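## Task

Take the small drink can from the inside shelf and stand it upright on the outer shelf just beneath the service window's sill. To get through, slide the clear pane open by pushing its handle sideways; when released it slides shut and latches on its own. Everything else must remain standing on the inside shelf, and the window must end up closed. Holding any object at the end means failure, and a result that stays put only because the robot is supporting it does not count. Release the can and move the gripper away at the end.

## Robot and tools

Robot: two six-joint arms, left_arm and right_arm, each ending in a parallel two-finger gripper with a wrist camera. Their bases sit in the scene frame at left_arm (-0.040, +0.318, 0) m and right_arm (-0.004, -0.240, 0) m, each turned slightly about z (quat_wxyz (+0.999,0,0,+0.039) and (+0.998,0,0,+0.069)). Scene frame: origin on the table top midway between the arms, +z up, +x forward over the table, +y toward left_arm. The arm names do not correspond to image sides. Mounting plates and the metal frame behind the arms are fixed obstacles.

execute_actions takes "actions", a list holding at most one item, plus an optional "pictures" boolean (images are included by default). An empty list just reports the current state. A motion item is {"rows": [...], "steps": n} with n from 1 to 15 (default 15); each step lasts 1/30 s. Each row is applied for one step, and if there are fewer rows than steps, the final row is reused. A wait item is {"steps": n} with n up to 300; it counts from the previous result, and your own reply time is included. A refused call does nothing.

Every row is a single flat list of 14 numbers covering both arms, even when only one arm should move: left_arm waist, shoulder, elbow, wrist pitch, wrist yaw, wrist roll, opening, then the same seven for right_arm. Joint values are absolute target angles in radians, in the same form as the Joint positions line, not offsets. Nominal ranges: waist -2.880..2.880, shoulder 0.000..3.142, elbow 0.000..3.019, wrist pitch -1.693..1.571, wrist yaw -1.571..1.571, wrist roll -2.094..2.094. A call is refused if any target exceeds a range end by over 0.019 rad and is also further out than the joint's last reported angle. The actual limits may differ by up to 0.019 rad either way; targets beyond them are clipped, and the result may say "joint sent to its limit" (possibly about an earlier motion). Opening is an absolute value from -1 (closed) to +1 (fully open, 0.094 m between pads). To keep an old joint still, repeat its current value.

Motion limits: on each step the target passed to a joint is kept within a fixed lead of its measured angle (waist 0.264, shoulder 0.32, elbow 0.276, wrist pitch 0.33, wrist yaw 0.186, wrist roll 0.522 rad), and if the targets would put the gripper over 70 mm from where it is, they are all scaled back. Distant targets therefore take several actions. After your last row, the arms continue toward it while you think or wait, stopping only when motion has nearly ceased or a step is HELD. Fingers still opening or closing keep going.

Result lines: the state line gives each arm's end_effector_position (metres, scene frame) and end_effector_quat_wxyz. That point lies between the finger pads, about 1 cm short of the fingertips; the fingers point along the gripper's +z and close along its y. Reported positions can be off, more so at long reach. Joint positions and Joint velocities give, per arm, the six joints (rad, rad/s) and then the pad gap (m, m/s). grip_measured is the finger opening on the same -1..1 scale you command (each gripper may be off by about 1 mm). "joint command not followed" means a clearance check altered or blocked some joint targets; the rest of the row still ran. HELD marks steps where your row, or part of it, was not sent. Joint torques list the drives' total output per joint; they are noisy, offset, and not zero in free air. MOTOR HOT appears from 85 °C; at 100 °C an OVER-TEMPERATURE FAULT makes that arm and gripper go limp and fall until cooled, so avoid long loaded holds.

Gripping: command an opening below grip_measured to hold; about 0.03 below gives a firm grip, less gives a lighter one. Pad force tops out around 50 to 62 N (lower on some grippers, weaker on items under about 2 mm thick), with a brief harder press at first contact.

Cameras: cam_high, cam_low, cam_left_wrist, cam_right_wrist, all 504x504, returned in that order. zoom_image takes "camera" (one of those names) and "region" [x0, y0, x1, y1] in pixels of that camera's latest image, origin top-left, no larger than 504 by 504; it returns a more detailed view. read_manual (optional "section", only "licences") returns licence text and moves nothing. finished_scene takes "scene", the number of the current scene; it ends and grades that scene irreversibly and reports whether the task succeeded. Replying without any tool call ends everything.

The simulation runs while you think and write. Occasionally something may tug a held part or nudge a loose object. Avoid: dropping or knocking anything off the table, arms colliding or pressing on each other, slamming, hard impacts or heavy pushing, leaving the window open, and ending with an object in a gripper. Before finishing, open the gripper and withdraw so the can stands unsupported.

Each tool is called after "Call:" as a command line: name --argument value for each argument, lists and objects as JSON in quotes; but a table of rows of numbers goes row by row, as --pt "numbers of a row", without its own name.

## Session

Call:
execute_actions --actions '[]'

Scene clock: 0.00 s of 7600.00 s.
left_arm: end_effector_position=(+0.4812, +0.3514, +0.4955) grip_measured=+1.000 end_effector_quat_wxyz=(+0.708, -0.022, +0.706, +0.023) | right_arm: end_effector_position=(+0.5118, -0.1764, +0.4991) grip_measured=+1.000 end_effector_quat_wxyz=(+0.710, -0.043, +0.701, +0.043)
Joint positions: left_arm=[-0.012  1.054  1.058 -0.001  0.002  0.002  0.094] | right_arm=[-0.013  1.049  1.058  0.004  0.004 -0.001  0.094]
Joint velocities: left_arm=[-0.005 -0.015  0.002  0.022  0.007  0.037  0.   ] | right_arm=[-0.005 -0.005  0.002 -0.002 -0.007 -0.022  0.   ]
Joint torques (N m, as the arm reports them, + toward a larger angle): no reading

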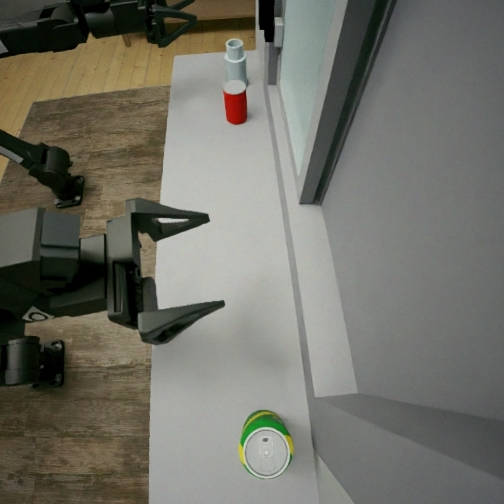

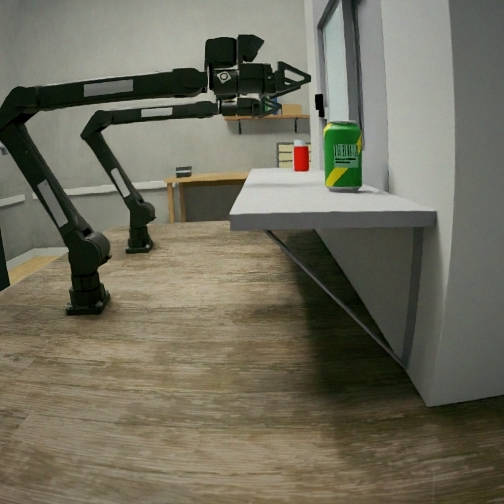

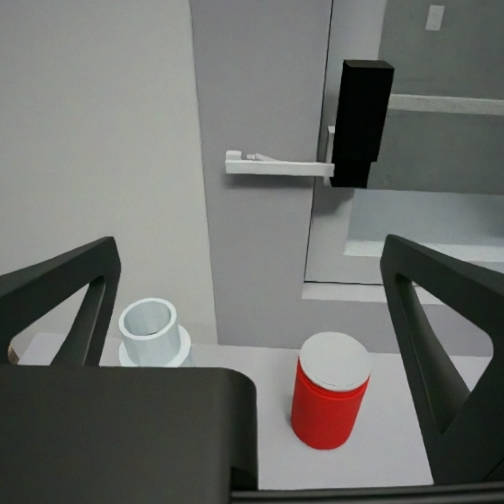

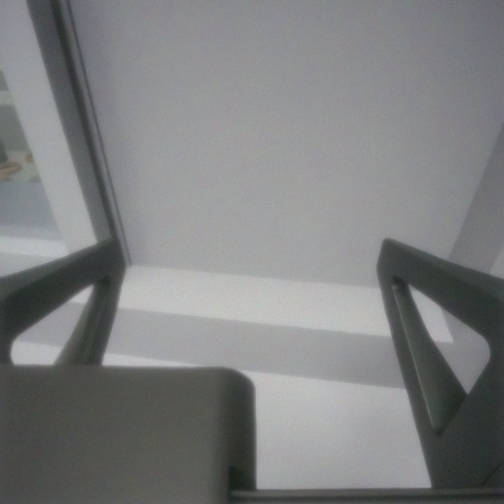

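Call:
execute_actions --actions '[{"rows":[[-0.05,0.85,0.7,0.15,0,0,1,-0.013,1.049,1.058,0,0,0,1],[-0.05,0.85,0.7,0.15,0,0,1,-0.013,1.049,1.058,0,0,0,1],[-0.05,0.85,0.7,0.15,0,0,1,-0.013,1.049,1.058,0,0,0,1],[-0.12,0.75,0.55,0.2,0,0,1,-0.013,1.049,1.058,0,0,0,1]],"steps":15}]' --pictures false

Call:
execute_actions --actions '[{"rows":[[-0.12,0.85,0.6,0.27,0,0,1,-0.013,1.049,1.058,0,0,0,1],[-0.12,0.85,0.6,0.27,0,0,1,-0.013,1.049,1.058,0,0,0,1],[-0.12,0.85,0.6,0.27,0,0,1,-0.013,1.049,1.058,0,0,0,1],[-0.12,0.97,0.67,0.33,0,0,1,-0.013,1.049,1.058,0,0,0,1],[-0.12,0.97,0.67,0.33,0,0,1,-0.013,1.049,1.058,0,0,0,1],[-0.12,0.97,0.67,0.33,0,0,1,-0.013,1.049,1.058,0,0,0,1],[-0.12,1.08,0.75,0.37,0,0,1,-0.013,1.049,1.058,0,0,0,1]],"steps":15}]' --pictures false

Call:
execute_actions --actions '[{"steps":15}]'

Scene clock: 14.00 s of 7600.00 s.
left_arm: end_effector_position=(+0.3676, +0.2993, +0.3429) grip_measured=+1.000 end_effector_quat_wxyz=(+0.692, +0.017, +0.721, -0.015) | right_arm: end_effector_position=(+0.5118, -0.1761, +0.4991) grip_measured=+1.000 end_effector_quat_wxyz=(+0.710, -0.044, +0.701, +0.043)
Joint positions: left_arm=[-0.122  0.744  0.523  0.179  0.     0.002  0.094] | right_arm=[-0.013  1.049  1.058  0.004  0.002 -0.001  0.094]
Joint velocities: left_arm=[-0.005  0.005 -0.022  0.017 -0.037  0.022  0.   ] | right_arm=[-0.005  0.005 -0.012 -0.002 -0.051  0.022  0.   ]
Joint torques (N m, as the arm reports them, + toward a larger angle): left_arm=[-0.22 -2.67 10.96  2.84  0.08 -0.09] | right_arm=[-0.03 -8.79  9.4   1.9  -0.03  0.04]
Steps of this call (steps 1 to 90: nothing new was sent; then 10.50 s passed at rest; steps 91 to 105: all 15 steps of this action). Readings (joint positions):
91: left_arm=[-0.013 1.043 1.033 0.025 0.002 0.002] | right_arm=[-0.013 1.049 1.058 0.004 0.003 -0.001]
92: left_arm=[-0.016 1.011 0.975 0.070 0.001 0.002] | right_arm=[-0.013 1.049 1.058 0.004 0.002 -0.001]
94: left_arm=[-0.029 0.921 0.833 0.109 -0.000 0.002] | right_arm=[-0.013 1.049 1.058 0.004 0.002 -0.001]
98: left_arm=[-0.098 0.757 0.579 0.162 -0.000 0.002] | right_arm=[-0.013 1.049 1.058 0.004 0.002 -0.001]
105: the state above

Scene clock: 14.50 s of 7600.00 s.
left_arm: end_effector_position=(+0.4711, +0.2947, +0.3492) grip_measured=+1.000 end_effector_quat_wxyz=(+0.696, +0.017, +0.717, -0.015) | right_arm: end_effector_position=(+0.5118, -0.1761, +0.4991) grip_measured=+1.000 end_effector_quat_wxyz=(+0.710, -0.044, +0.701, +0.043)
Joint positions: left_arm=[-0.122  1.101  0.719  0.352  0.     0.002  0.094] | right_arm=[-0.013  1.049  1.058  0.004  0.002 -0.001  0.094]
Joint velocities: left_arm=[-0.015 -0.142 -0.012  0.046 -0.037 -0.037  0.   ] | right_arm=[-0.024  0.005 -0.002 -0.007  0.022 -0.022  0.   ]
Joint torques (N m, as the arm reports them, + toward a larger angle): left_arm=[-0.12 -9.68 10.79  2.56  0.07 -0.1 ] | right_arm=[ 0.29 -8.18  9.37  1.91 -0.02  0.01]
Steps of this call (steps 1 to 15: all 15 steps of this action). Readings (joint positions):
1: left_arm=[-0.122 0.751 0.524 0.192 0.000 0.002] | right_arm=[-0.013 1.049 1.058 0.004 0.002 -0.001]
2: left_arm=[-0.122 0.770 0.531 0.217 0.000 0.002] | right_arm=[-0.013 1.049 1.058 0.004 0.002 -0.001]
4: left_arm=[-0.122 0.826 0.555 0.252 0.000 0.002] | right_arm=[-0.013 1.049 1.058 0.004 0.002 -0.001]
8: left_arm=[-0.122 1.002 0.657 0.326 0.000 0.002] | right_arm=[-0.013 1.049 1.058 0.004 0.002 -0.001]
15: the state above

Scene clock: 15.00 s of 7600.00 s.
left_arm: end_effector_position=(+0.4674, +0.2948, +0.3580) grip_measured=+1.000 end_effector_quat_wxyz=(+0.703, +0.017, +0.711, -0.015) | right_arm: end_effector_position=(+0.5118, -0.1761, +0.4991) grip_measured=+1.000 end_effector_quat_wxyz=(+0.710, -0.044, +0.701, +0.043)
Joint positions: left_arm=[-0.122  1.084  0.719  0.355  0.     0.002  0.094] | right_arm=[-0.013  1.049  1.058  0.004  0.002 -0.001  0.094]
Joint velocities: left_arm=[-0.005 -0.005  0.007 -0.012 -0.037  0.022  0.   ] | right_arm=[ 0.005 -0.015 -0.012  0.017 -0.022 -0.051  0.   ]
Joint torques (N m, as the arm reports them, + toward a larger angle): left_arm=[-0.17 -8.62 10.91  2.65  0.07 -0.1 ] | right_arm=[ 0.05 -7.85  9.56  1.81 -0.02  0.12]
Steps of this call (steps 1 to 15: the robot went on to your last target). Readings (joint positions):
1: left_arm=[-0.122 1.097 0.719 0.353 0.000 0.002] | right_arm=[-0.013 1.049 1.058 0.004 0.002 -0.001]
2: left_arm=[-0.122 1.093 0.719 0.353 0.000 0.002] | right_arm=[-0.013 1.049 1.058 0.004 0.002 -0.001]
4: left_arm=[-0.122 1.087 0.719 0.354 0.000 0.002] | right_arm=[-0.013 1.049 1.058 0.004 0.002 -0.001]
8: left_arm=[-0.122 1.084 0.719 0.355 0.000 0.002] | right_arm=[-0.013 1.049 1.058 0.004 0.002 -0.001]
15: the state above

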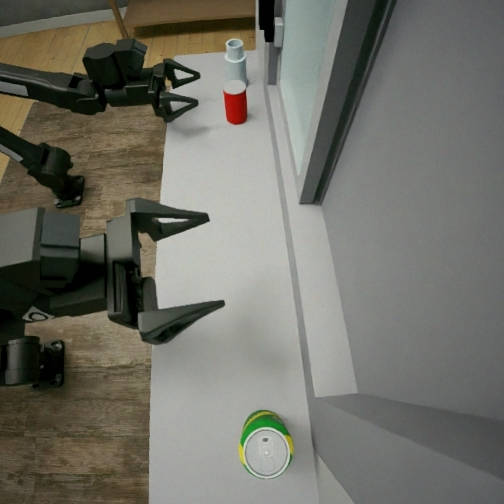

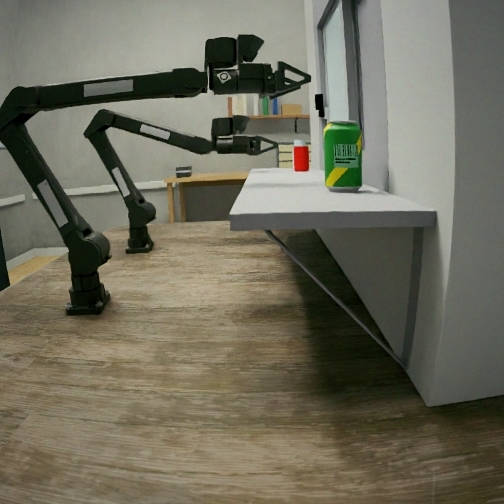

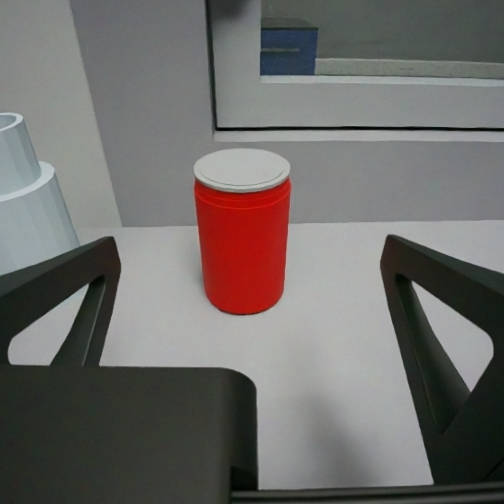

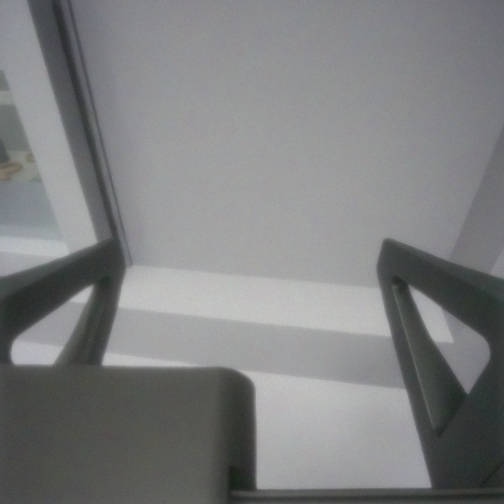

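Call:
execute_actions --actions '[{"rows":[[-0.11,1.2,0.79,0.42,0,0,1,-0.013,1.049,1.058,0,0,0,1],[-0.11,1.2,0.79,0.42,0,0,1,-0.013,1.049,1.058,0,0,0,1],[-0.11,1.2,0.79,0.42,0,0,1,-0.013,1.049,1.058,0,0,0,1],[-0.11,1.2,0.79,0.42,0,0,1,-0.013,1.049,1.058,0,0,0,1],[-0.11,1.32,0.87,0.47,0,0,1,-0.013,1.049,1.058,0,0,0,1]],"steps":15}]'

Scene clock: 25.37 s of 7600.00 s.
left_arm: end_effector_position=(+0.5400, +0.2921, +0.3194) grip_measured=+1.000 end_effector_quat_wxyz=(+0.690, +0.017, +0.724, -0.015) | right_arm: end_effector_position=(+0.5118, -0.1761, +0.4991) grip_measured=+1.000 end_effector_quat_wxyz=(+0.710, -0.044, +0.701, +0.043)
Joint positions: left_arm=[-0.121  1.335  0.835  0.451  0.     0.002  0.094] | right_arm=[-0.013  1.049  1.058  0.004  0.002 -0.001  0.094]
Joint velocities: left_arm=[ 0.005 -0.093  0.007 -0.022 -0.051 -0.022  0.   ] | right_arm=[-0.005 -0.005  0.002 -0.017 -0.037  0.007  0.   ]
Joint torques (N m, as the arm reports them, + toward a larger angle): left_arm=[  0.54 -13.36  10.77   2.75   0.06  -0.11] | right_arm=[-0.01 -7.65  9.37  2.03 -0.05  0.02]
Steps of this call (steps 1 to 15: the robot went on to your last target; steps 16 to 90: nothing new was sent; then 6.87 s passed at rest; steps 91 to 105: all 15 steps of this action). Readings (joint positions):
91: left_arm=[-0.122 1.091 0.720 0.364 0.000 0.002] | right_arm=[-0.013 1.049 1.058 0.004 0.002 -0.001]
92: left_arm=[-0.122 1.108 0.728 0.382 0.000 0.002] | right_arm=[-0.013 1.049 1.058 0.004 0.002 -0.001]
94: left_arm=[-0.121 1.155 0.749 0.401 0.000 0.002] | right_arm=[-0.013 1.049 1.058 0.004 0.002 -0.001]
98: left_arm=[-0.121 1.294 0.821 0.446 0.000 0.002] | right_arm=[-0.013 1.049 1.058 0.004 0.002 -0.001]
105: the state above

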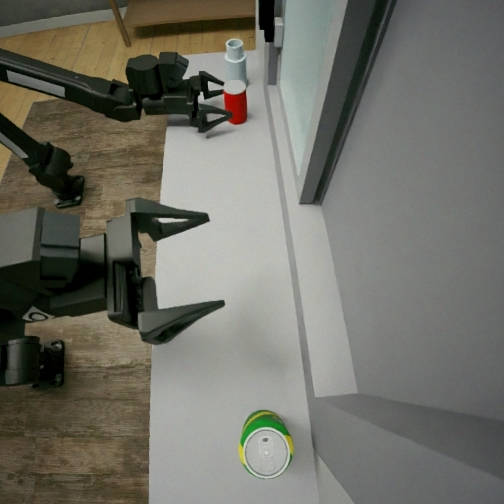

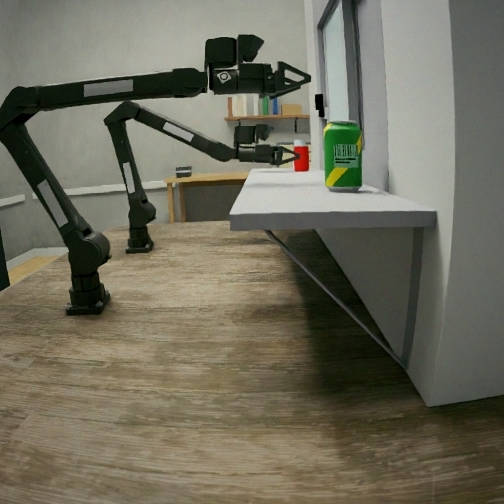

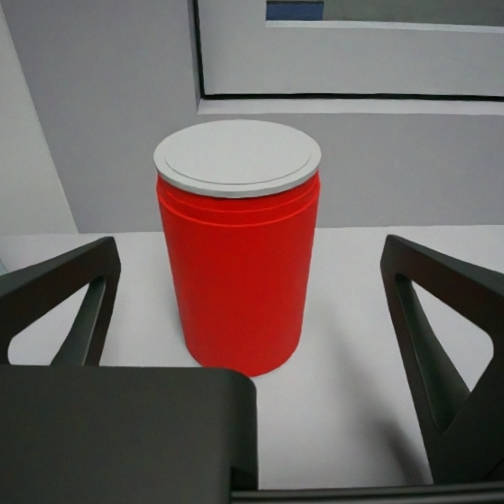

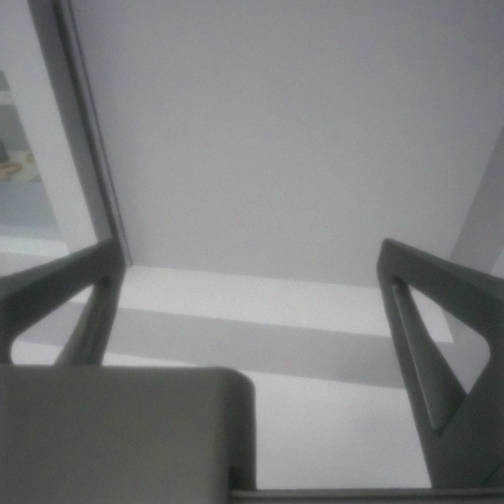

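Call:
execute_actions --actions '[{"rows":[[-0.095,1.37,0.94,0.47,0,0,1,-0.013,1.049,1.058,0,0,0,1],[-0.095,1.37,0.94,0.47,0,0,1,-0.013,1.049,1.058,0,0,0,1],[-0.095,1.37,0.94,0.47,0,0,1,-0.013,1.049,1.058,0,0,0,1],[-0.095,1.37,0.94,0.47,0,0,1,-0.013,1.049,1.058,0,0,0,1],[-0.095,1.42,0.975,0.49,0,0,1,-0.013,1.049,1.058,0,0,0,1]],"steps":15}]'

Scene clock: 38.40 s of 7600.00 s.
left_arm: end_effector_position=(+0.5756, +0.3023, +0.3434) grip_measured=+1.000 end_effector_quat_wxyz=(+0.709, +0.009, +0.705, -0.008) | right_arm: end_effector_position=(+0.5118, -0.1761, +0.4991) grip_measured=+1.000 end_effector_quat_wxyz=(+0.710, -0.044, +0.701, +0.043)
Joint positions: left_arm=[-0.102  1.411  0.941  0.475  0.     0.002  0.094] | right_arm=[-0.013  1.049  1.058  0.004  0.002 -0.001  0.094]
Joint velocities: left_arm=[0.005 0.005 0.007 0.012 0.037 0.081 0.   ] | right_arm=[-0.005  0.005 -0.012 -0.012 -0.037  0.022  0.   ]
Joint torques (N m, as the arm reports them, + toward a larger angle): left_arm=[  0.22 -13.18  10.74   2.66   0.06  -0.1 ] | right_arm=[-1.08 -8.22  9.66  2.07 -0.04  0.1 ]
Steps of this call (steps 1 to 15: the robot went on to your last target; steps 16 to 90: nothing new was sent; then 9.53 s passed at rest; steps 91 to 105: all 15 steps of this action). Readings (joint positions):
91: left_arm=[-0.120 1.327 0.839 0.454 0.000 0.002] | right_arm=[-0.013 1.049 1.058 0.004 0.002 -0.001]
92: left_arm=[-0.118 1.334 0.851 0.454 0.000 0.002] | right_arm=[-0.013 1.049 1.058 0.004 0.002 -0.001]
94: left_arm=[-0.111 1.351 0.881 0.454 0.000 0.002] | right_arm=[-0.013 1.049 1.058 0.004 0.002 -0.001]
98: left_arm=[-0.102 1.394 0.935 0.473 0.000 0.002] | right_arm=[-0.013 1.049 1.058 0.004 0.002 -0.001]
105: the state above

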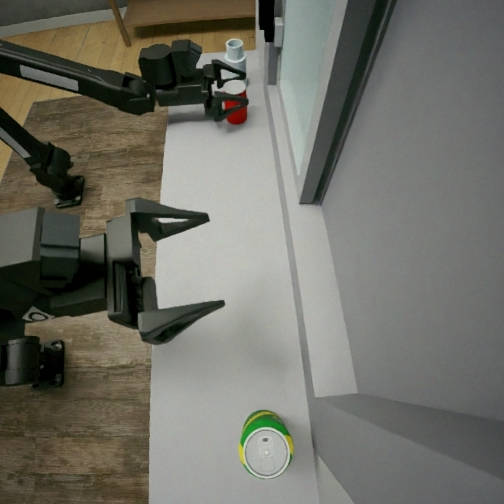

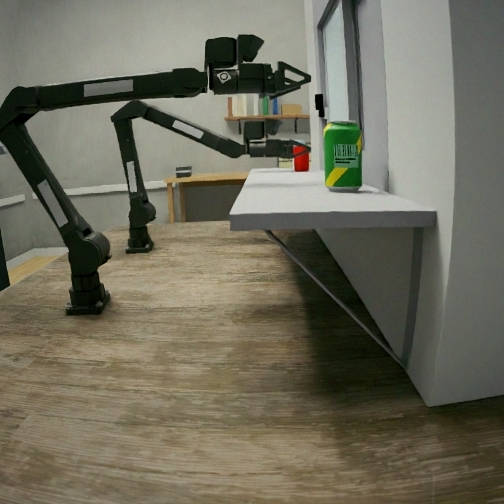

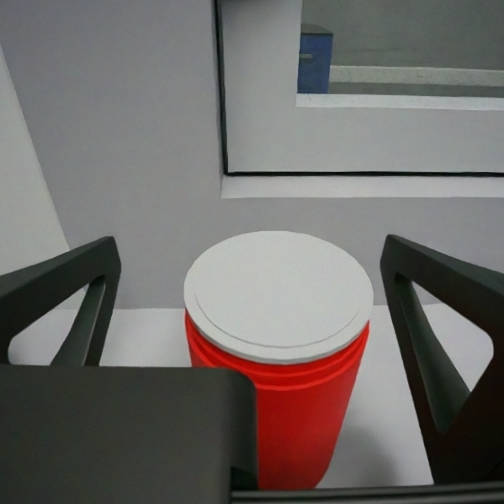

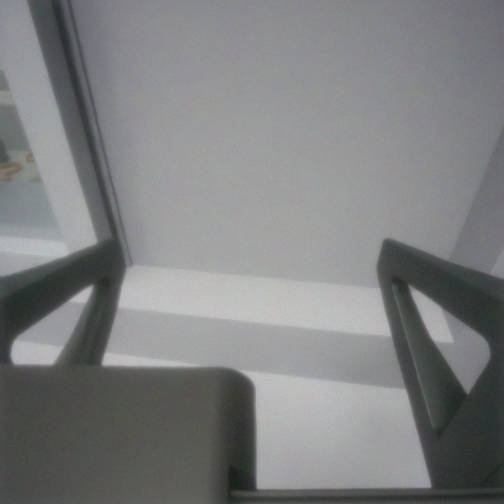

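Call:
execute_actions --actions '[{"rows":[[-0.11,1.42,0.93,0.51,0,0,1,-0.013,1.049,1.058,0,0,0,1],[-0.11,1.42,0.93,0.51,0,0,1,-0.013,1.049,1.058,0,0,0,1],[-0.11,1.42,0.93,0.51,0,0,1,-0.013,1.049,1.058,0,0,0,1],[-0.11,1.42,0.93,0.51,0,0,1,-0.013,1.049,1.058,0,0,0,1],[-0.11,1.42,0.93,0.51,0,0,1,-0.013,1.049,1.058,0,0,0,1],[-0.11,1.42,0.93,0.51,0,0,1,-0.013,1.049,1.058,0,0,0,1],[-0.11,1.42,0.93,0.51,0,0,0.05,-0.013,1.049,1.058,0,0,0,1]],"steps":15}]'

Scene clock: 48.60 s of 7600.00 s.
left_arm: end_effector_position=(+0.5736, +0.3012, +0.3419) grip_measured=+0.071 end_effector_quat_wxyz=(+0.712, +0.010, +0.702, -0.009) | right_arm: end_effector_position=(+0.5118, -0.1761, +0.4991) grip_measured=+1.000 end_effector_quat_wxyz=(+0.710, -0.044, +0.701, +0.043)
Joint positions: left_arm=[-0.103  1.411  0.931  0.495  0.002  0.002  0.05 ] | right_arm=[-0.013  1.049  1.058  0.004  0.002 -0.001  0.094]
Joint velocities: left_arm=[-0.005 -0.015 -0.002 -0.007  0.007 -0.066 -0.   ] | right_arm=[-0.005  0.015  0.002 -0.002 -0.022  0.066  0.   ]
Joint torques (N m, as the arm reports them, + toward a larger angle): left_arm=[ -0.68 -13.03   8.15   2.67   0.01  -0.1 ] | right_arm=[-0.07 -8.33  9.74  1.61 -0.02  0.06]
Steps of this call (steps 1 to 15: the robot went on to your last target; steps 16 to 90: nothing new was sent; then 6.70 s passed at rest; steps 91 to 105: all 15 steps of this action). Readings (joint positions):
91: left_arm=[-0.102 1.411 0.940 0.479 0.000 0.002] | right_arm=[-0.013 1.049 1.058 0.004 0.002 -0.001]
92: left_arm=[-0.102 1.411 0.938 0.484 0.000 0.002] | right_arm=[-0.013 1.049 1.058 0.004 0.002 -0.001]
94: left_arm=[-0.102 1.411 0.934 0.490 0.000 0.002] | right_arm=[-0.013 1.049 1.058 0.004 0.002 -0.001]
98: left_arm=[-0.102 1.411 0.931 0.492 0.000 0.002] | right_arm=[-0.013 1.049 1.058 0.004 0.002 -0.001]
105: the state above

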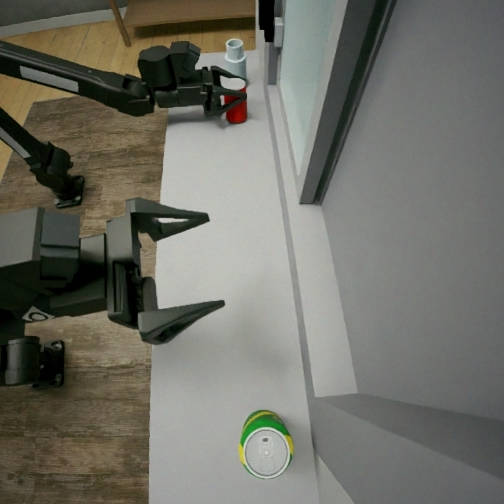

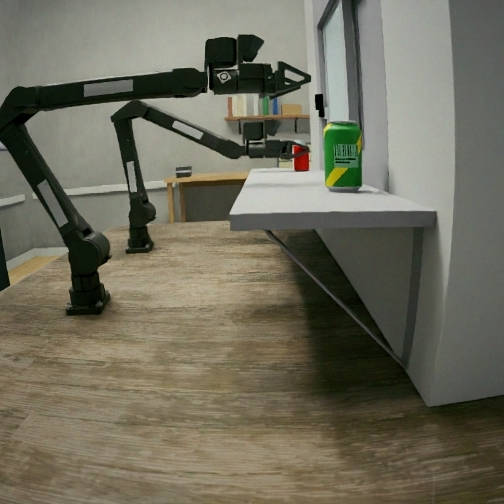

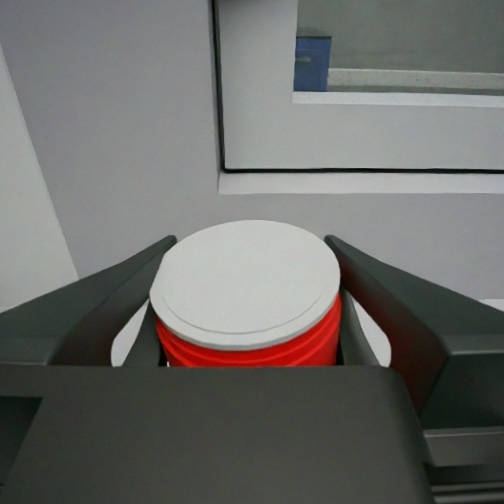

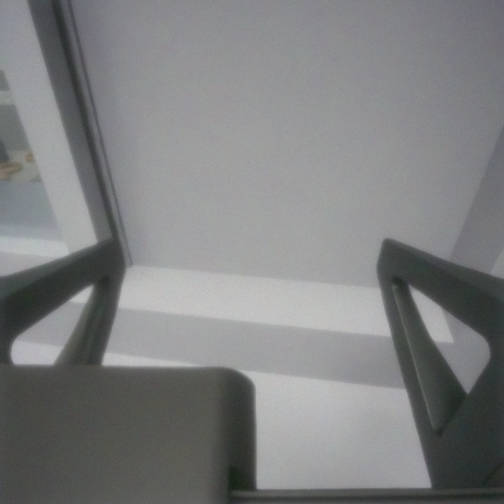

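Call:
execute_actions --actions '[{"rows":[[-0.1,1.4,1.03,0.42,0,0,0.035,0.3,1.049,1.058,0,0,0,-1],[-0.1,1.38,1.06,0.36,0,0,0.035,0.3,1.049,1.058,0,0,0,-1],[-0.1,1.38,1.06,0.36,0,0,0.035,0.3,1.049,1.058,0,0,0,-1],[-0.1,1.38,1.06,0.36,0,0,0.035,0.3,0.9,0.9,0,0,0,-1],[-0.1,1.2,0.95,0.28,0,0,0.035,0.3,0.9,0.9,0,0,0,-1],[-0.1,1.2,0.95,0.28,0,0,0.035,0.3,0.9,0.9,0,0,0,-1],[-0.1,1.05,0.85,0.23,0,0,0.035,0.3,0.9,0.9,0,0,0,-1],[-0.1,1.05,0.85,0.23,0,0,0.035,0.3,0.9,0.9,0,0,0,-1],[-0.1,0.9,0.76,0.17,0,0,0.035,0.3,0.9,0.9,0,0,0,-1],[-0.1,0.9,0.76,0.17,0,0,0.035,0.3,0.9,0.9,0,0,0,-1],[-0.1,0.68,0.64,0.08,0,0,0.035,0.3,0.9,0.9,0,0,0,-1]],"steps":15}]' --pictures false

Call:
execute_actions --actions '[{"rows":[[0.2,0.6,0.62,0.02,0,0,0.035,0.4,1.0,1.0,0,0,0,-1],[0.2,0.6,0.62,0.02,0,0,0.035,0.4,1.0,1.0,0,0,0,-1],[0.2,0.6,0.62,0.02,0,0,0.035,0.4,1.0,1.0,0,0,0,-1],[0.4,0.6,0.62,0.02,0,0,0.035,0.45,1.3,1.3,0,0,0,-1],[0.4,0.6,0.62,0.02,0,0,0.035,0.45,1.3,1.3,0,0,0,-1],[0.4,0.6,0.62,0.02,0,0,0.035,0.45,1.3,1.3,0,0,0,-1],[0.4,0.6,0.62,0.02,0,0,0.035,0.45,1.3,1.3,0,0,0,-1],[0.7,0.6,0.62,0.02,0,0,0.035,0.63,1.5,1.55,0,0,0,-1]],"steps":15}]' --pictures false

Call:
execute_actions --actions '[{"rows":[[0.7,0.6,0.62,0.02,0,0,0.035,0.63,1.6,1.67,0,0,0,-1],[0.7,0.6,0.62,0.02,0,0,0.035,0.63,1.6,1.67,0,0,0,-1],[0.7,0.6,0.62,0.02,0,0,0.035,0.63,1.6,1.67,0,0,0,-1],[0.7,0.6,0.62,0.02,0,0,0.035,0.63,1.6,1.67,0,0,0,-1],[0.7,0.6,0.62,0.02,0,0,0.035,0.63,1.71,1.78,0,0,0,-1],[0.7,0.6,0.62,0.02,0,0,0.035,0.63,1.71,1.78,0,0,0,-1],[0.7,0.6,0.62,0.02,0,0,0.035,0.63,1.71,1.78,0,0,0,-1],[0.7,0.6,0.62,0.02,0,0,0.035,0.63,1.71,1.78,0,0,0,-1],[0.7,0.6,0.62,0.02,0,0,0.035,0.63,1.8,1.89,0,0,0,-1]],"steps":15}]' --pictures false

Call:
execute_actions --actions '[{"rows":[[0.7,0.6,0.62,0.02,0,0,0.035,0.63,1.85,1.94,0,0,0,-1]],"steps":15}]'

Scene clock: 85.27 s of 7600.00 s.
left_arm: end_effector_position=(+0.3940, +0.3059, +0.3819) grip_measured=+0.071 end_effector_quat_wxyz=(+0.691, +0.011, +0.723, -0.009) | right_arm: end_effector_position=(+0.4116, -0.0384, +0.4709) grip_measured=-0.981 end_effector_quat_wxyz=(+0.691, -0.159, +0.686, +0.159)
Joint positions: left_arm=[-0.103  0.812  0.657  0.111  0.002  0.002  0.05 ] | right_arm=[ 0.314  0.884  0.891 -0.    -0.002 -0.001  0.001]
Joint velocities: left_arm=[-0.005 -2.232 -0.764 -0.618 -0.007  0.022 -0.001] | right_arm=[-0.093  0.005 -0.002 -0.007  0.037 -0.007 -0.   ]
Joint torques (N m, as the arm reports them, + toward a larger angle): left_arm=[-0.03 -4.17 11.23  2.67  0.01 -0.09] | right_arm=[-0.05 -5.1  10.28  2.14  0.18  0.07]
Steps of this call (steps 1 to 15: the robot went on to your last target; steps 16 to 90: nothing new was sent; then 33.17 s passed at rest; steps 91 to 105: all 15 steps of this action). Readings (joint positions):
91: left_arm=[-0.103 1.411 0.936 0.484 0.002 0.002] | right_arm=[-0.003 1.049 1.058 0.004 0.007 -0.001]
92: left_arm=[-0.103 1.410 0.951 0.449 0.002 0.002] | right_arm=[0.020 1.049 1.058 0.004 0.008 -0.001]
94: left_arm=[-0.103 1.410 0.982 0.389 0.002 0.002] | right_arm=[0.101 1.043 1.048 0.005 0.008 -0.001]
98: left_arm=[-0.103 1.294 0.925 0.296 0.002 0.002] | right_arm=[0.281 0.946 0.922 0.003 -0.002 -0.001]
105: the state above

Scene clock: 85.77 s of 7600.00 s.
left_arm: end_effector_position=(+0.2186, +0.5949, +0.4046) grip_measured=+0.071 end_effector_quat_wxyz=(+0.651, -0.282, +0.644, +0.286) | right_arm: end_effector_position=(+0.5067, +0.1987, +0.4766) grip_measured=-0.981 end_effector_quat_wxyz=(+0.643, -0.253, +0.683, +0.237)
Joint positions: left_arm=[ 0.74   0.611  0.606  0.017 -0.01   0.002  0.05 ] | right_arm=[ 0.573  1.458  1.398 -0.     0.003 -0.001  0.001]
Joint velocities: left_arm=[-0.103  0.005 -0.027 -0.042  0.154 -0.066  0.002] | right_arm=[ 0.601  0.972  1.101  0.012 -0.022  0.081  0.   ]
Joint torques (N m, as the arm reports them, + toward a larger angle): left_arm=[-2.56 -2.55 10.24  2.22  0.31 -0.1 ] | right_arm=[  0.2  -18.24  13.88   1.99  -0.04  -0.01]
Steps of this call (steps 1 to 15: all 15 steps of this action). Readings (joint positions):
1: left_arm=[-0.092 0.743 0.635 0.090 0.009 0.002] | right_arm=[0.317 0.891 0.896 -0.000 0.001 -0.001]
2: left_arm=[-0.058 0.683 0.624 0.072 0.012 0.002] | right_arm=[0.329 0.907 0.911 -0.000 0.002 -0.001]
4: left_arm=[0.064 0.603 0.619 0.047 0.010 0.002] | right_arm=[0.366 0.964 0.957 -0.000 0.002 -0.001]
8: left_arm=[0.381 0.571 0.619 0.034 0.001 0.002] | right_arm=[0.424 1.162 1.134 -0.000 0.003 -0.001]
15: the state above

Scene clock: 86.27 s of 7600.00 s.
left_arm: end_effector_position=(+0.2290, +0.5848, +0.4040) grip_measured=+0.071 end_effector_quat_wxyz=(+0.657, -0.268, +0.650, +0.272) | right_arm: end_effector_position=(+0.5611, +0.3167, +0.5303) grip_measured=-0.981 end_effector_quat_wxyz=(+0.676, -0.260, +0.631, +0.277)
Joint positions: left_arm=[ 0.706  0.611  0.606  0.017 -0.001  0.002  0.05 ] | right_arm=[ 0.64   1.78   1.851 -0.003 -0.001 -0.001  0.001]
Joint velocities: left_arm=[-0.005  0.005 -0.002 -0.012 -0.051  0.037 -0.001] | right_arm=[ 0.005  0.161 -0.007  0.007 -0.022 -0.037 -0.   ]
Joint torques (N m, as the arm reports them, + toward a larger angle): left_arm=[-0.52 -2.42 10.21  2.22  0.13 -0.1 ] | right_arm=[ -1.07 -22.28  12.13   2.04   0.06   0.13]
Steps of this call (steps 1 to 15: all 15 steps of this action). Readings (joint positions):
1: left_arm=[0.734 0.611 0.606 0.017 -0.006 0.002] | right_arm=[0.592 1.492 1.440 -0.001 0.002 -0.001]
2: left_arm=[0.726 0.611 0.606 0.017 -0.004 0.002] | right_arm=[0.609 1.528 1.490 -0.001 0.001 -0.001]
4: left_arm=[0.711 0.611 0.606 0.017 -0.002 0.002] | right_arm=[0.632 1.590 1.584 -0.001 0.000 -0.001]
8: left_arm=[0.706 0.611 0.606 0.017 -0.001 0.002] | right_arm=[0.643 1.682 1.733 -0.002 -0.001 -0.001]
15: the state above

Scene clock: 86.77 s of 7600.00 s.
left_arm: end_effector_position=(+0.2290, +0.5848, +0.4040) grip_measured=+0.071 end_effector_quat_wxyz=(+0.657, -0.268, +0.650, +0.272) | right_arm: end_effector_position=(+0.5753, +0.3306, +0.5127) grip_measured=-0.981 end_effector_quat_wxyz=(+0.672, -0.262, +0.636, +0.275)
Joint positions: left_arm=[ 0.706  0.611  0.606  0.017 -0.001  0.002  0.05 ] | right_arm=[ 0.64   1.835  1.892 -0.003 -0.001 -0.001  0.001]
Joint velocities: left_arm=[ 0.005 -0.024  0.032 -0.012 -0.022  0.007  0.   ] | right_arm=[-0.005 -0.005  0.017  0.017 -0.051 -0.051 -0.001]
Joint torques (N m, as the arm reports them, + toward a larger angle): left_arm=[-0.66 -2.59 10.16  2.2   0.13 -0.1 ] | right_arm=[ -0.9  -21.29  13.42   1.83   0.09   0.09]
Steps of this call (steps 1 to 15: all 15 steps of this action). Readings (joint positions):
1: left_arm=[0.706 0.611 0.606 0.017 -0.001 0.002] | right_arm=[0.640 1.789 1.855 -0.003 -0.001 -0.001]
2: left_arm=[0.706 0.611 0.606 0.017 -0.001 0.002] | right_arm=[0.640 1.800 1.868 -0.003 -0.001 -0.001]
4: left_arm=[0.706 0.611 0.606 0.017 -0.001 0.002] | right_arm=[0.640 1.819 1.888 -0.003 -0.001 -0.001]
8: left_arm=[0.706 0.611 0.606 0.017 -0.001 0.002] | right_arm=[0.640 1.834 1.891 -0.003 -0.001 -0.001]
15: the state above

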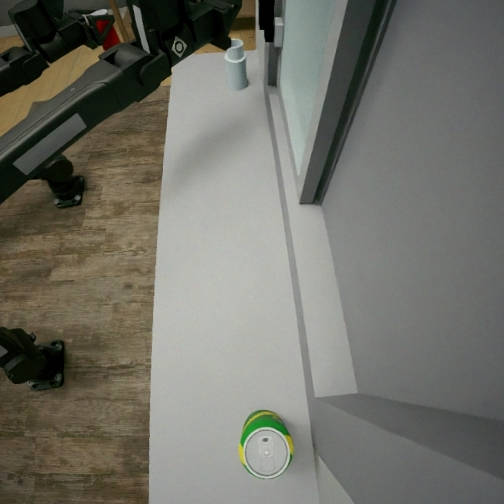

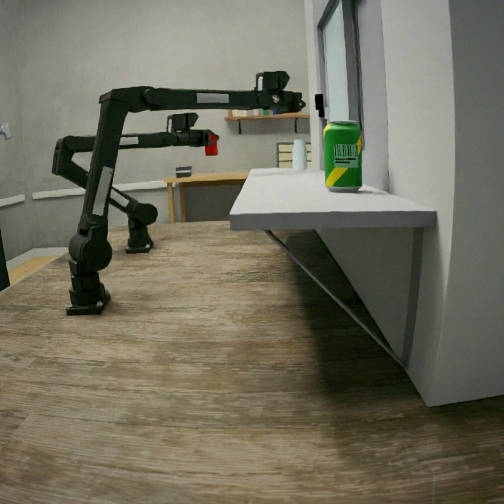

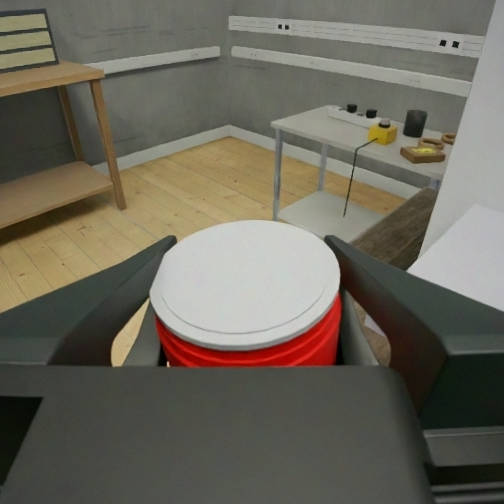

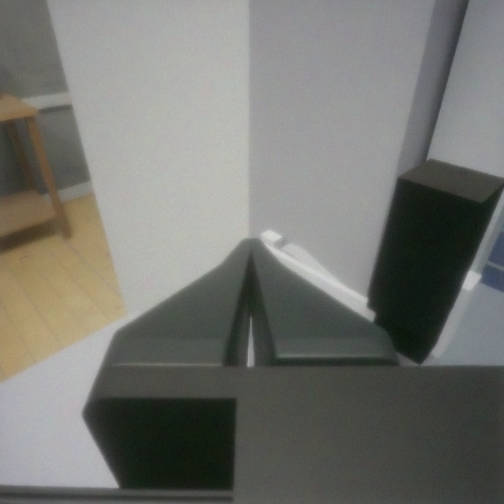

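Call:
execute_actions --actions '[{"rows":[[0.7,0.6,0.62,0.02,0,0,0.035,0.585,1.87,1.98,0,0,0,-1],[0.7,0.6,0.62,0.02,0,0,0.035,0.585,1.87,1.98,0,0,0,-1],[0.7,0.6,0.62,0.02,0,0,0.035,0.585,1.87,1.98,0,0,0,-1],[0.7,0.6,0.62,0.02,0,0,0.035,0.585,1.87,1.98,0,0,0,-1],[0.7,0.6,0.62,0.02,0,0,0.035,0.585,1.87,1.98,0,0,0,-1],[0.7,0.6,0.62,0.02,0,0,0.035,0.585,1.92,2.02,0,0,0,-1]],"steps":15}]'

Scene clock: 95.80 s of 7600.00 s.
left_arm: end_effector_position=(+0.2285, +0.5843, +0.4057) grip_measured=+0.071 end_effector_quat_wxyz=(+0.658, -0.268, +0.648, +0.273) | right_arm: end_effector_position=(+0.6168, +0.3108, +0.5252) grip_measured=-0.981 end_effector_quat_wxyz=(+0.689, -0.241, +0.631, +0.262)
Joint positions: left_arm=[ 0.706  0.609  0.606  0.018 -0.001  0.002  0.05 ] | right_arm=[ 0.588  1.889  1.98  -0.003 -0.003 -0.001  0.001]
Joint velocities: left_arm=[-0.005 -0.005 -0.012  0.012 -0.066 -0.066  0.001] | right_arm=[ 0.015  0.054  0.002  0.017 -0.007 -0.037 -0.   ]
Joint torques (N m, as the arm reports them, + toward a larger angle): left_arm=[-0.59 -2.25 10.12  2.17  0.13 -0.1 ] | right_arm=[ -0.26 -19.84  12.48   2.27   0.19   0.06]
Steps of this call (steps 1 to 15: the robot went on to your last target; steps 16 to 90: nothing new was sent; then 5.53 s passed at rest; steps 91 to 105: all 15 steps of this action). Readings (joint positions):
91: left_arm=[0.706 0.609 0.606 0.018 -0.001 0.002] | right_arm=[0.638 1.837 1.896 -0.003 -0.001 -0.001]
92: left_arm=[0.706 0.609 0.606 0.018 -0.001 0.002] | right_arm=[0.636 1.841 1.905 -0.003 -0.001 -0.001]
94: left_arm=[0.706 0.609 0.606 0.018 -0.001 0.002] | right_arm=[0.624 1.848 1.923 -0.003 -0.001 -0.001]
98: left_arm=[0.706 0.609 0.606 0.018 -0.001 0.002] | right_arm=[0.595 1.867 1.967 -0.003 -0.001 -0.001]
105: the state above

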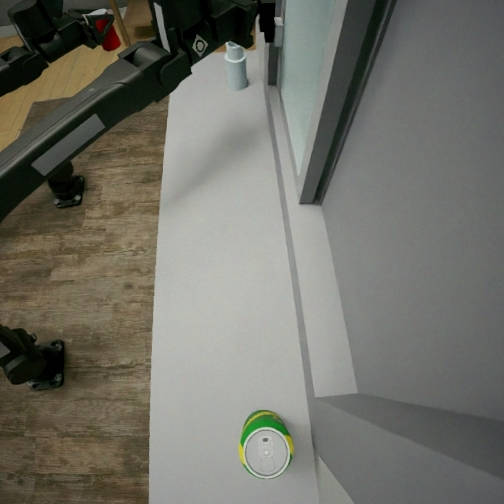

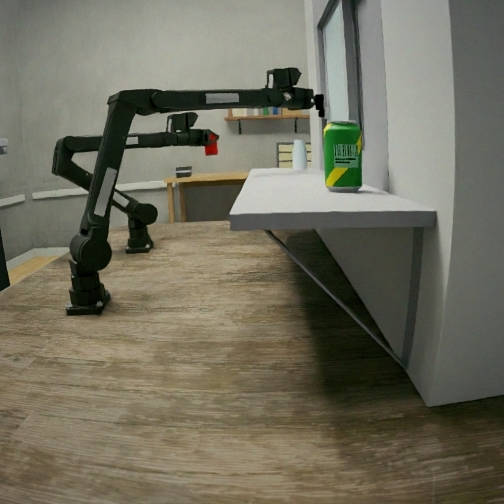

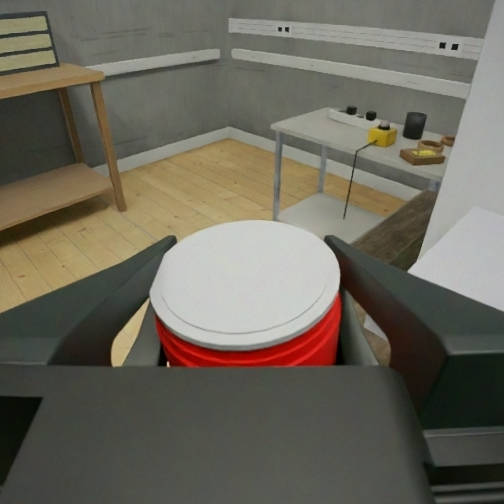

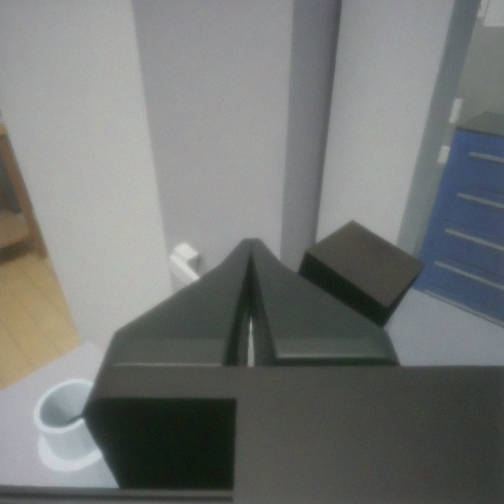

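Call:
execute_actions --actions '[{"rows":[[0.7,0.6,0.62,0.02,0,0,0.035,0.585,1.92,1.97,0,0,0,-1],[0.7,0.6,0.62,0.02,0,0,0.035,0.585,1.92,1.97,0,0,0,-1],[0.7,0.6,0.62,0.02,0,0,0.035,0.585,1.92,1.97,0,0,0,-1],[0.7,0.6,0.62,0.02,0,0,0.035,0.585,1.92,1.97,0,0,0,-1],[0.7,0.6,0.62,0.02,0,0,0.035,0.53,1.9,1.95,0,0,0,-1],[0.7,0.6,0.62,0.02,0,0,0.035,0.53,1.9,1.95,0,0,0,-1],[0.7,0.6,0.62,0.02,0,0,0.035,0.53,1.9,1.95,0,0,0,-1],[0.7,0.6,0.62,0.02,0,0,0.035,0.48,1.86,1.9,0,0,0,-1],[0.7,0.6,0.62,0.02,0,0,0.035,0.48,1.86,1.9,0,0,0,-1],[0.7,0.6,0.62,0.02,0,0,0.035,0.48,1.86,1.9,0,0,0,-1],[0.7,0.6,0.62,0.02,0,0,0.035,0.44,1.81,1.84,0,0,0,-1],[0.7,0.6,0.62,0.02,0,0,0.035,0.44,1.81,1.84,0,0,0,-1],[0.7,0.6,0.62,0.02,0,0,0.035,0.44,1.81,1.84,0,0,0,-1],[0.7,0.6,0.62,0.02,0,0,0.035,0.41,1.77,1.79,0,0,0,-1]],"steps":15}]'

Call:
execute_actions --actions '[{"steps":10}]'

Scene clock: 117.03 s of 7600.00 s.
left_arm: end_effector_position=(+0.2285, +0.5843, +0.4057) grip_measured=+0.071 end_effector_quat_wxyz=(+0.658, -0.268, +0.648, +0.273) | right_arm: end_effector_position=(+0.6079, +0.2820, +0.5114) grip_measured=-0.982 end_effector_quat_wxyz=(+0.675, -0.248, +0.645, +0.258)
Joint positions: left_arm=[ 0.706  0.609  0.606  0.018 -0.001  0.002  0.05 ] | right_arm=[ 0.562  1.809  1.857 -0.002 -0.032 -0.001  0.001]
Joint velocities: left_arm=[-0.005 -0.005 -0.027 -0.007  0.022  0.051 -0.001] | right_arm=[-0.132 -0.386 -0.432  0.007 -0.081  0.051  0.   ]
Joint torques (N m, as the arm reports them, + toward a larger angle): left_arm=[-0.66 -2.2  10.14  2.17  0.14 -0.1 ] | right_arm=[ -5.65 -22.55   8.84   2.22   0.97   0.07]
Steps of this call (steps 1 to 15: the robot went on to your last target; steps 16 to 90: nothing new was sent; then 17.73 s passed at rest; steps 91 to 105: all 15 steps of this action). Readings (joint positions):
91: left_arm=[0.706 0.609 0.606 0.018 -0.001 0.002] | right_arm=[0.588 1.892 1.980 -0.003 -0.003 -0.001]
92: left_arm=[0.706 0.609 0.606 0.018 -0.001 0.002] | right_arm=[0.588 1.892 1.980 -0.003 -0.003 -0.001]
94: left_arm=[0.706 0.609 0.606 0.018 -0.001 0.002] | right_arm=[0.588 1.892 1.980 -0.003 -0.003 -0.001]
98: left_arm=[0.706 0.609 0.606 0.018 -0.001 0.002] | right_arm=[0.582 1.883 1.960 -0.002 -0.014 -0.001]
105: the state above

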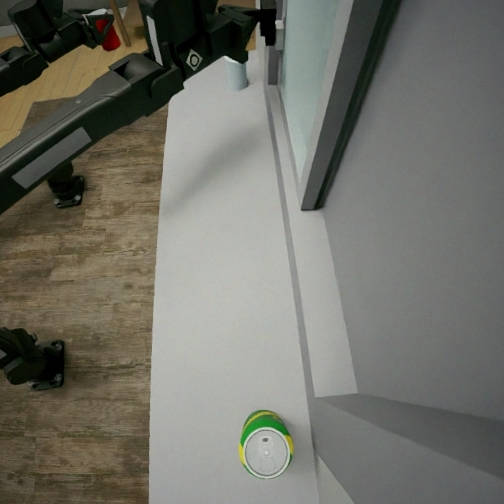

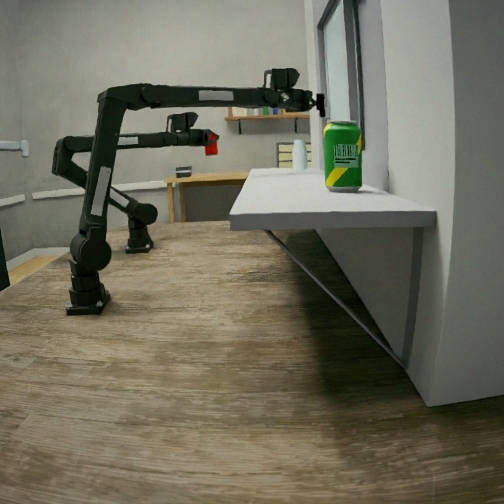

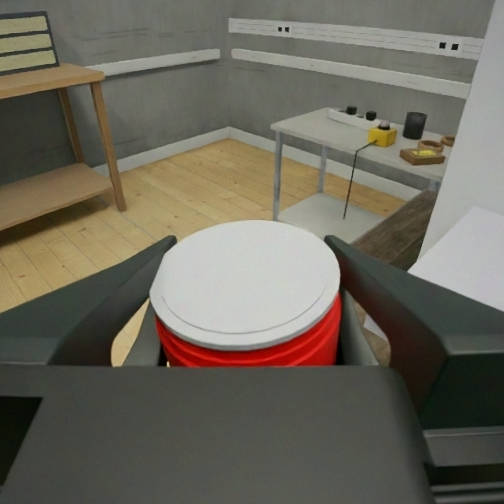

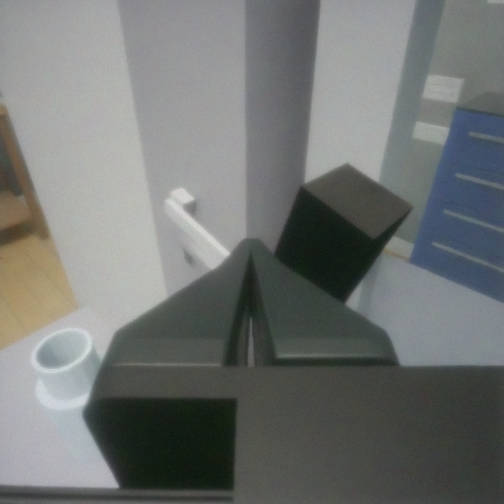

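Scene clock: 117.37 s of 7600.00 s.
left_arm: end_effector_position=(+0.2285, +0.5843, +0.4057) grip_measured=+0.071 end_effector_quat_wxyz=(+0.658, -0.268, +0.648, +0.273) | right_arm: end_effector_position=(+0.6153, +0.2365, +0.5289) grip_measured=-0.982 end_effector_quat_wxyz=(+0.686, -0.230, +0.646, +0.242)
Joint positions: left_arm=[ 0.706  0.609  0.606  0.018 -0.001  0.002  0.05 ] | right_arm=[ 0.512  1.747  1.807 -0.002 -0.031 -0.001  0.001]
Joint velocities: left_arm=[-0.005 -0.015 -0.007  0.007  0.022  0.007  0.001] | right_arm=[-0.161 -0.083 -0.027 -0.007  0.051 -0.051  0.   ]
Joint torques (N m, as the arm reports them, + toward a larger angle): left_arm=[-0.58 -2.29 10.12  2.18  0.13 -0.09] | right_arm=[ -4.91 -20.13   8.69   2.07   1.15   0.09]
Steps of this call (steps 1 to 10: the robot went on to your last target). Readings (joint positions):
1: left_arm=[0.706 0.609 0.606 0.018 -0.001 0.002] | right_arm=[0.557 1.798 1.843 -0.002 -0.033 -0.001]
2: left_arm=[0.706 0.609 0.606 0.018 -0.001 0.002] | right_arm=[0.553 1.787 1.832 -0.002 -0.034 -0.001]
4: left_arm=[0.706 0.609 0.606 0.018 -0.001 0.002] | right_arm=[0.543 1.771 1.818 -0.002 -0.034 -0.001]
8: left_arm=[0.706 0.609 0.606 0.018 -0.001 0.002] | right_arm=[0.522 1.752 1.808 -0.002 -0.034 -0.001]
10: the state above

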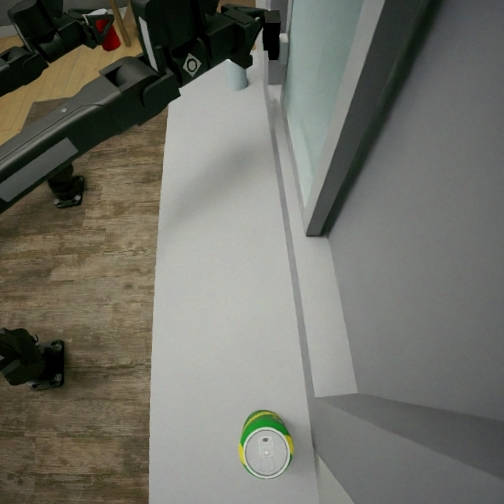

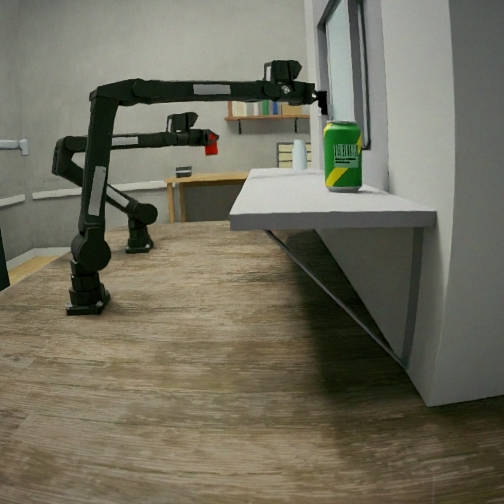

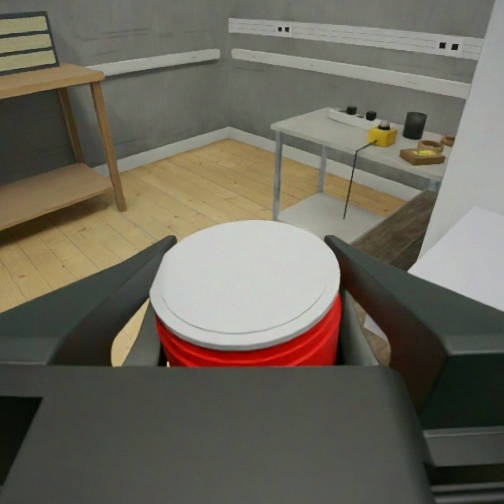

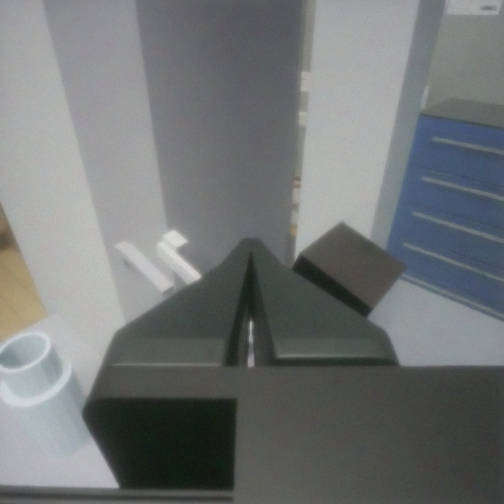

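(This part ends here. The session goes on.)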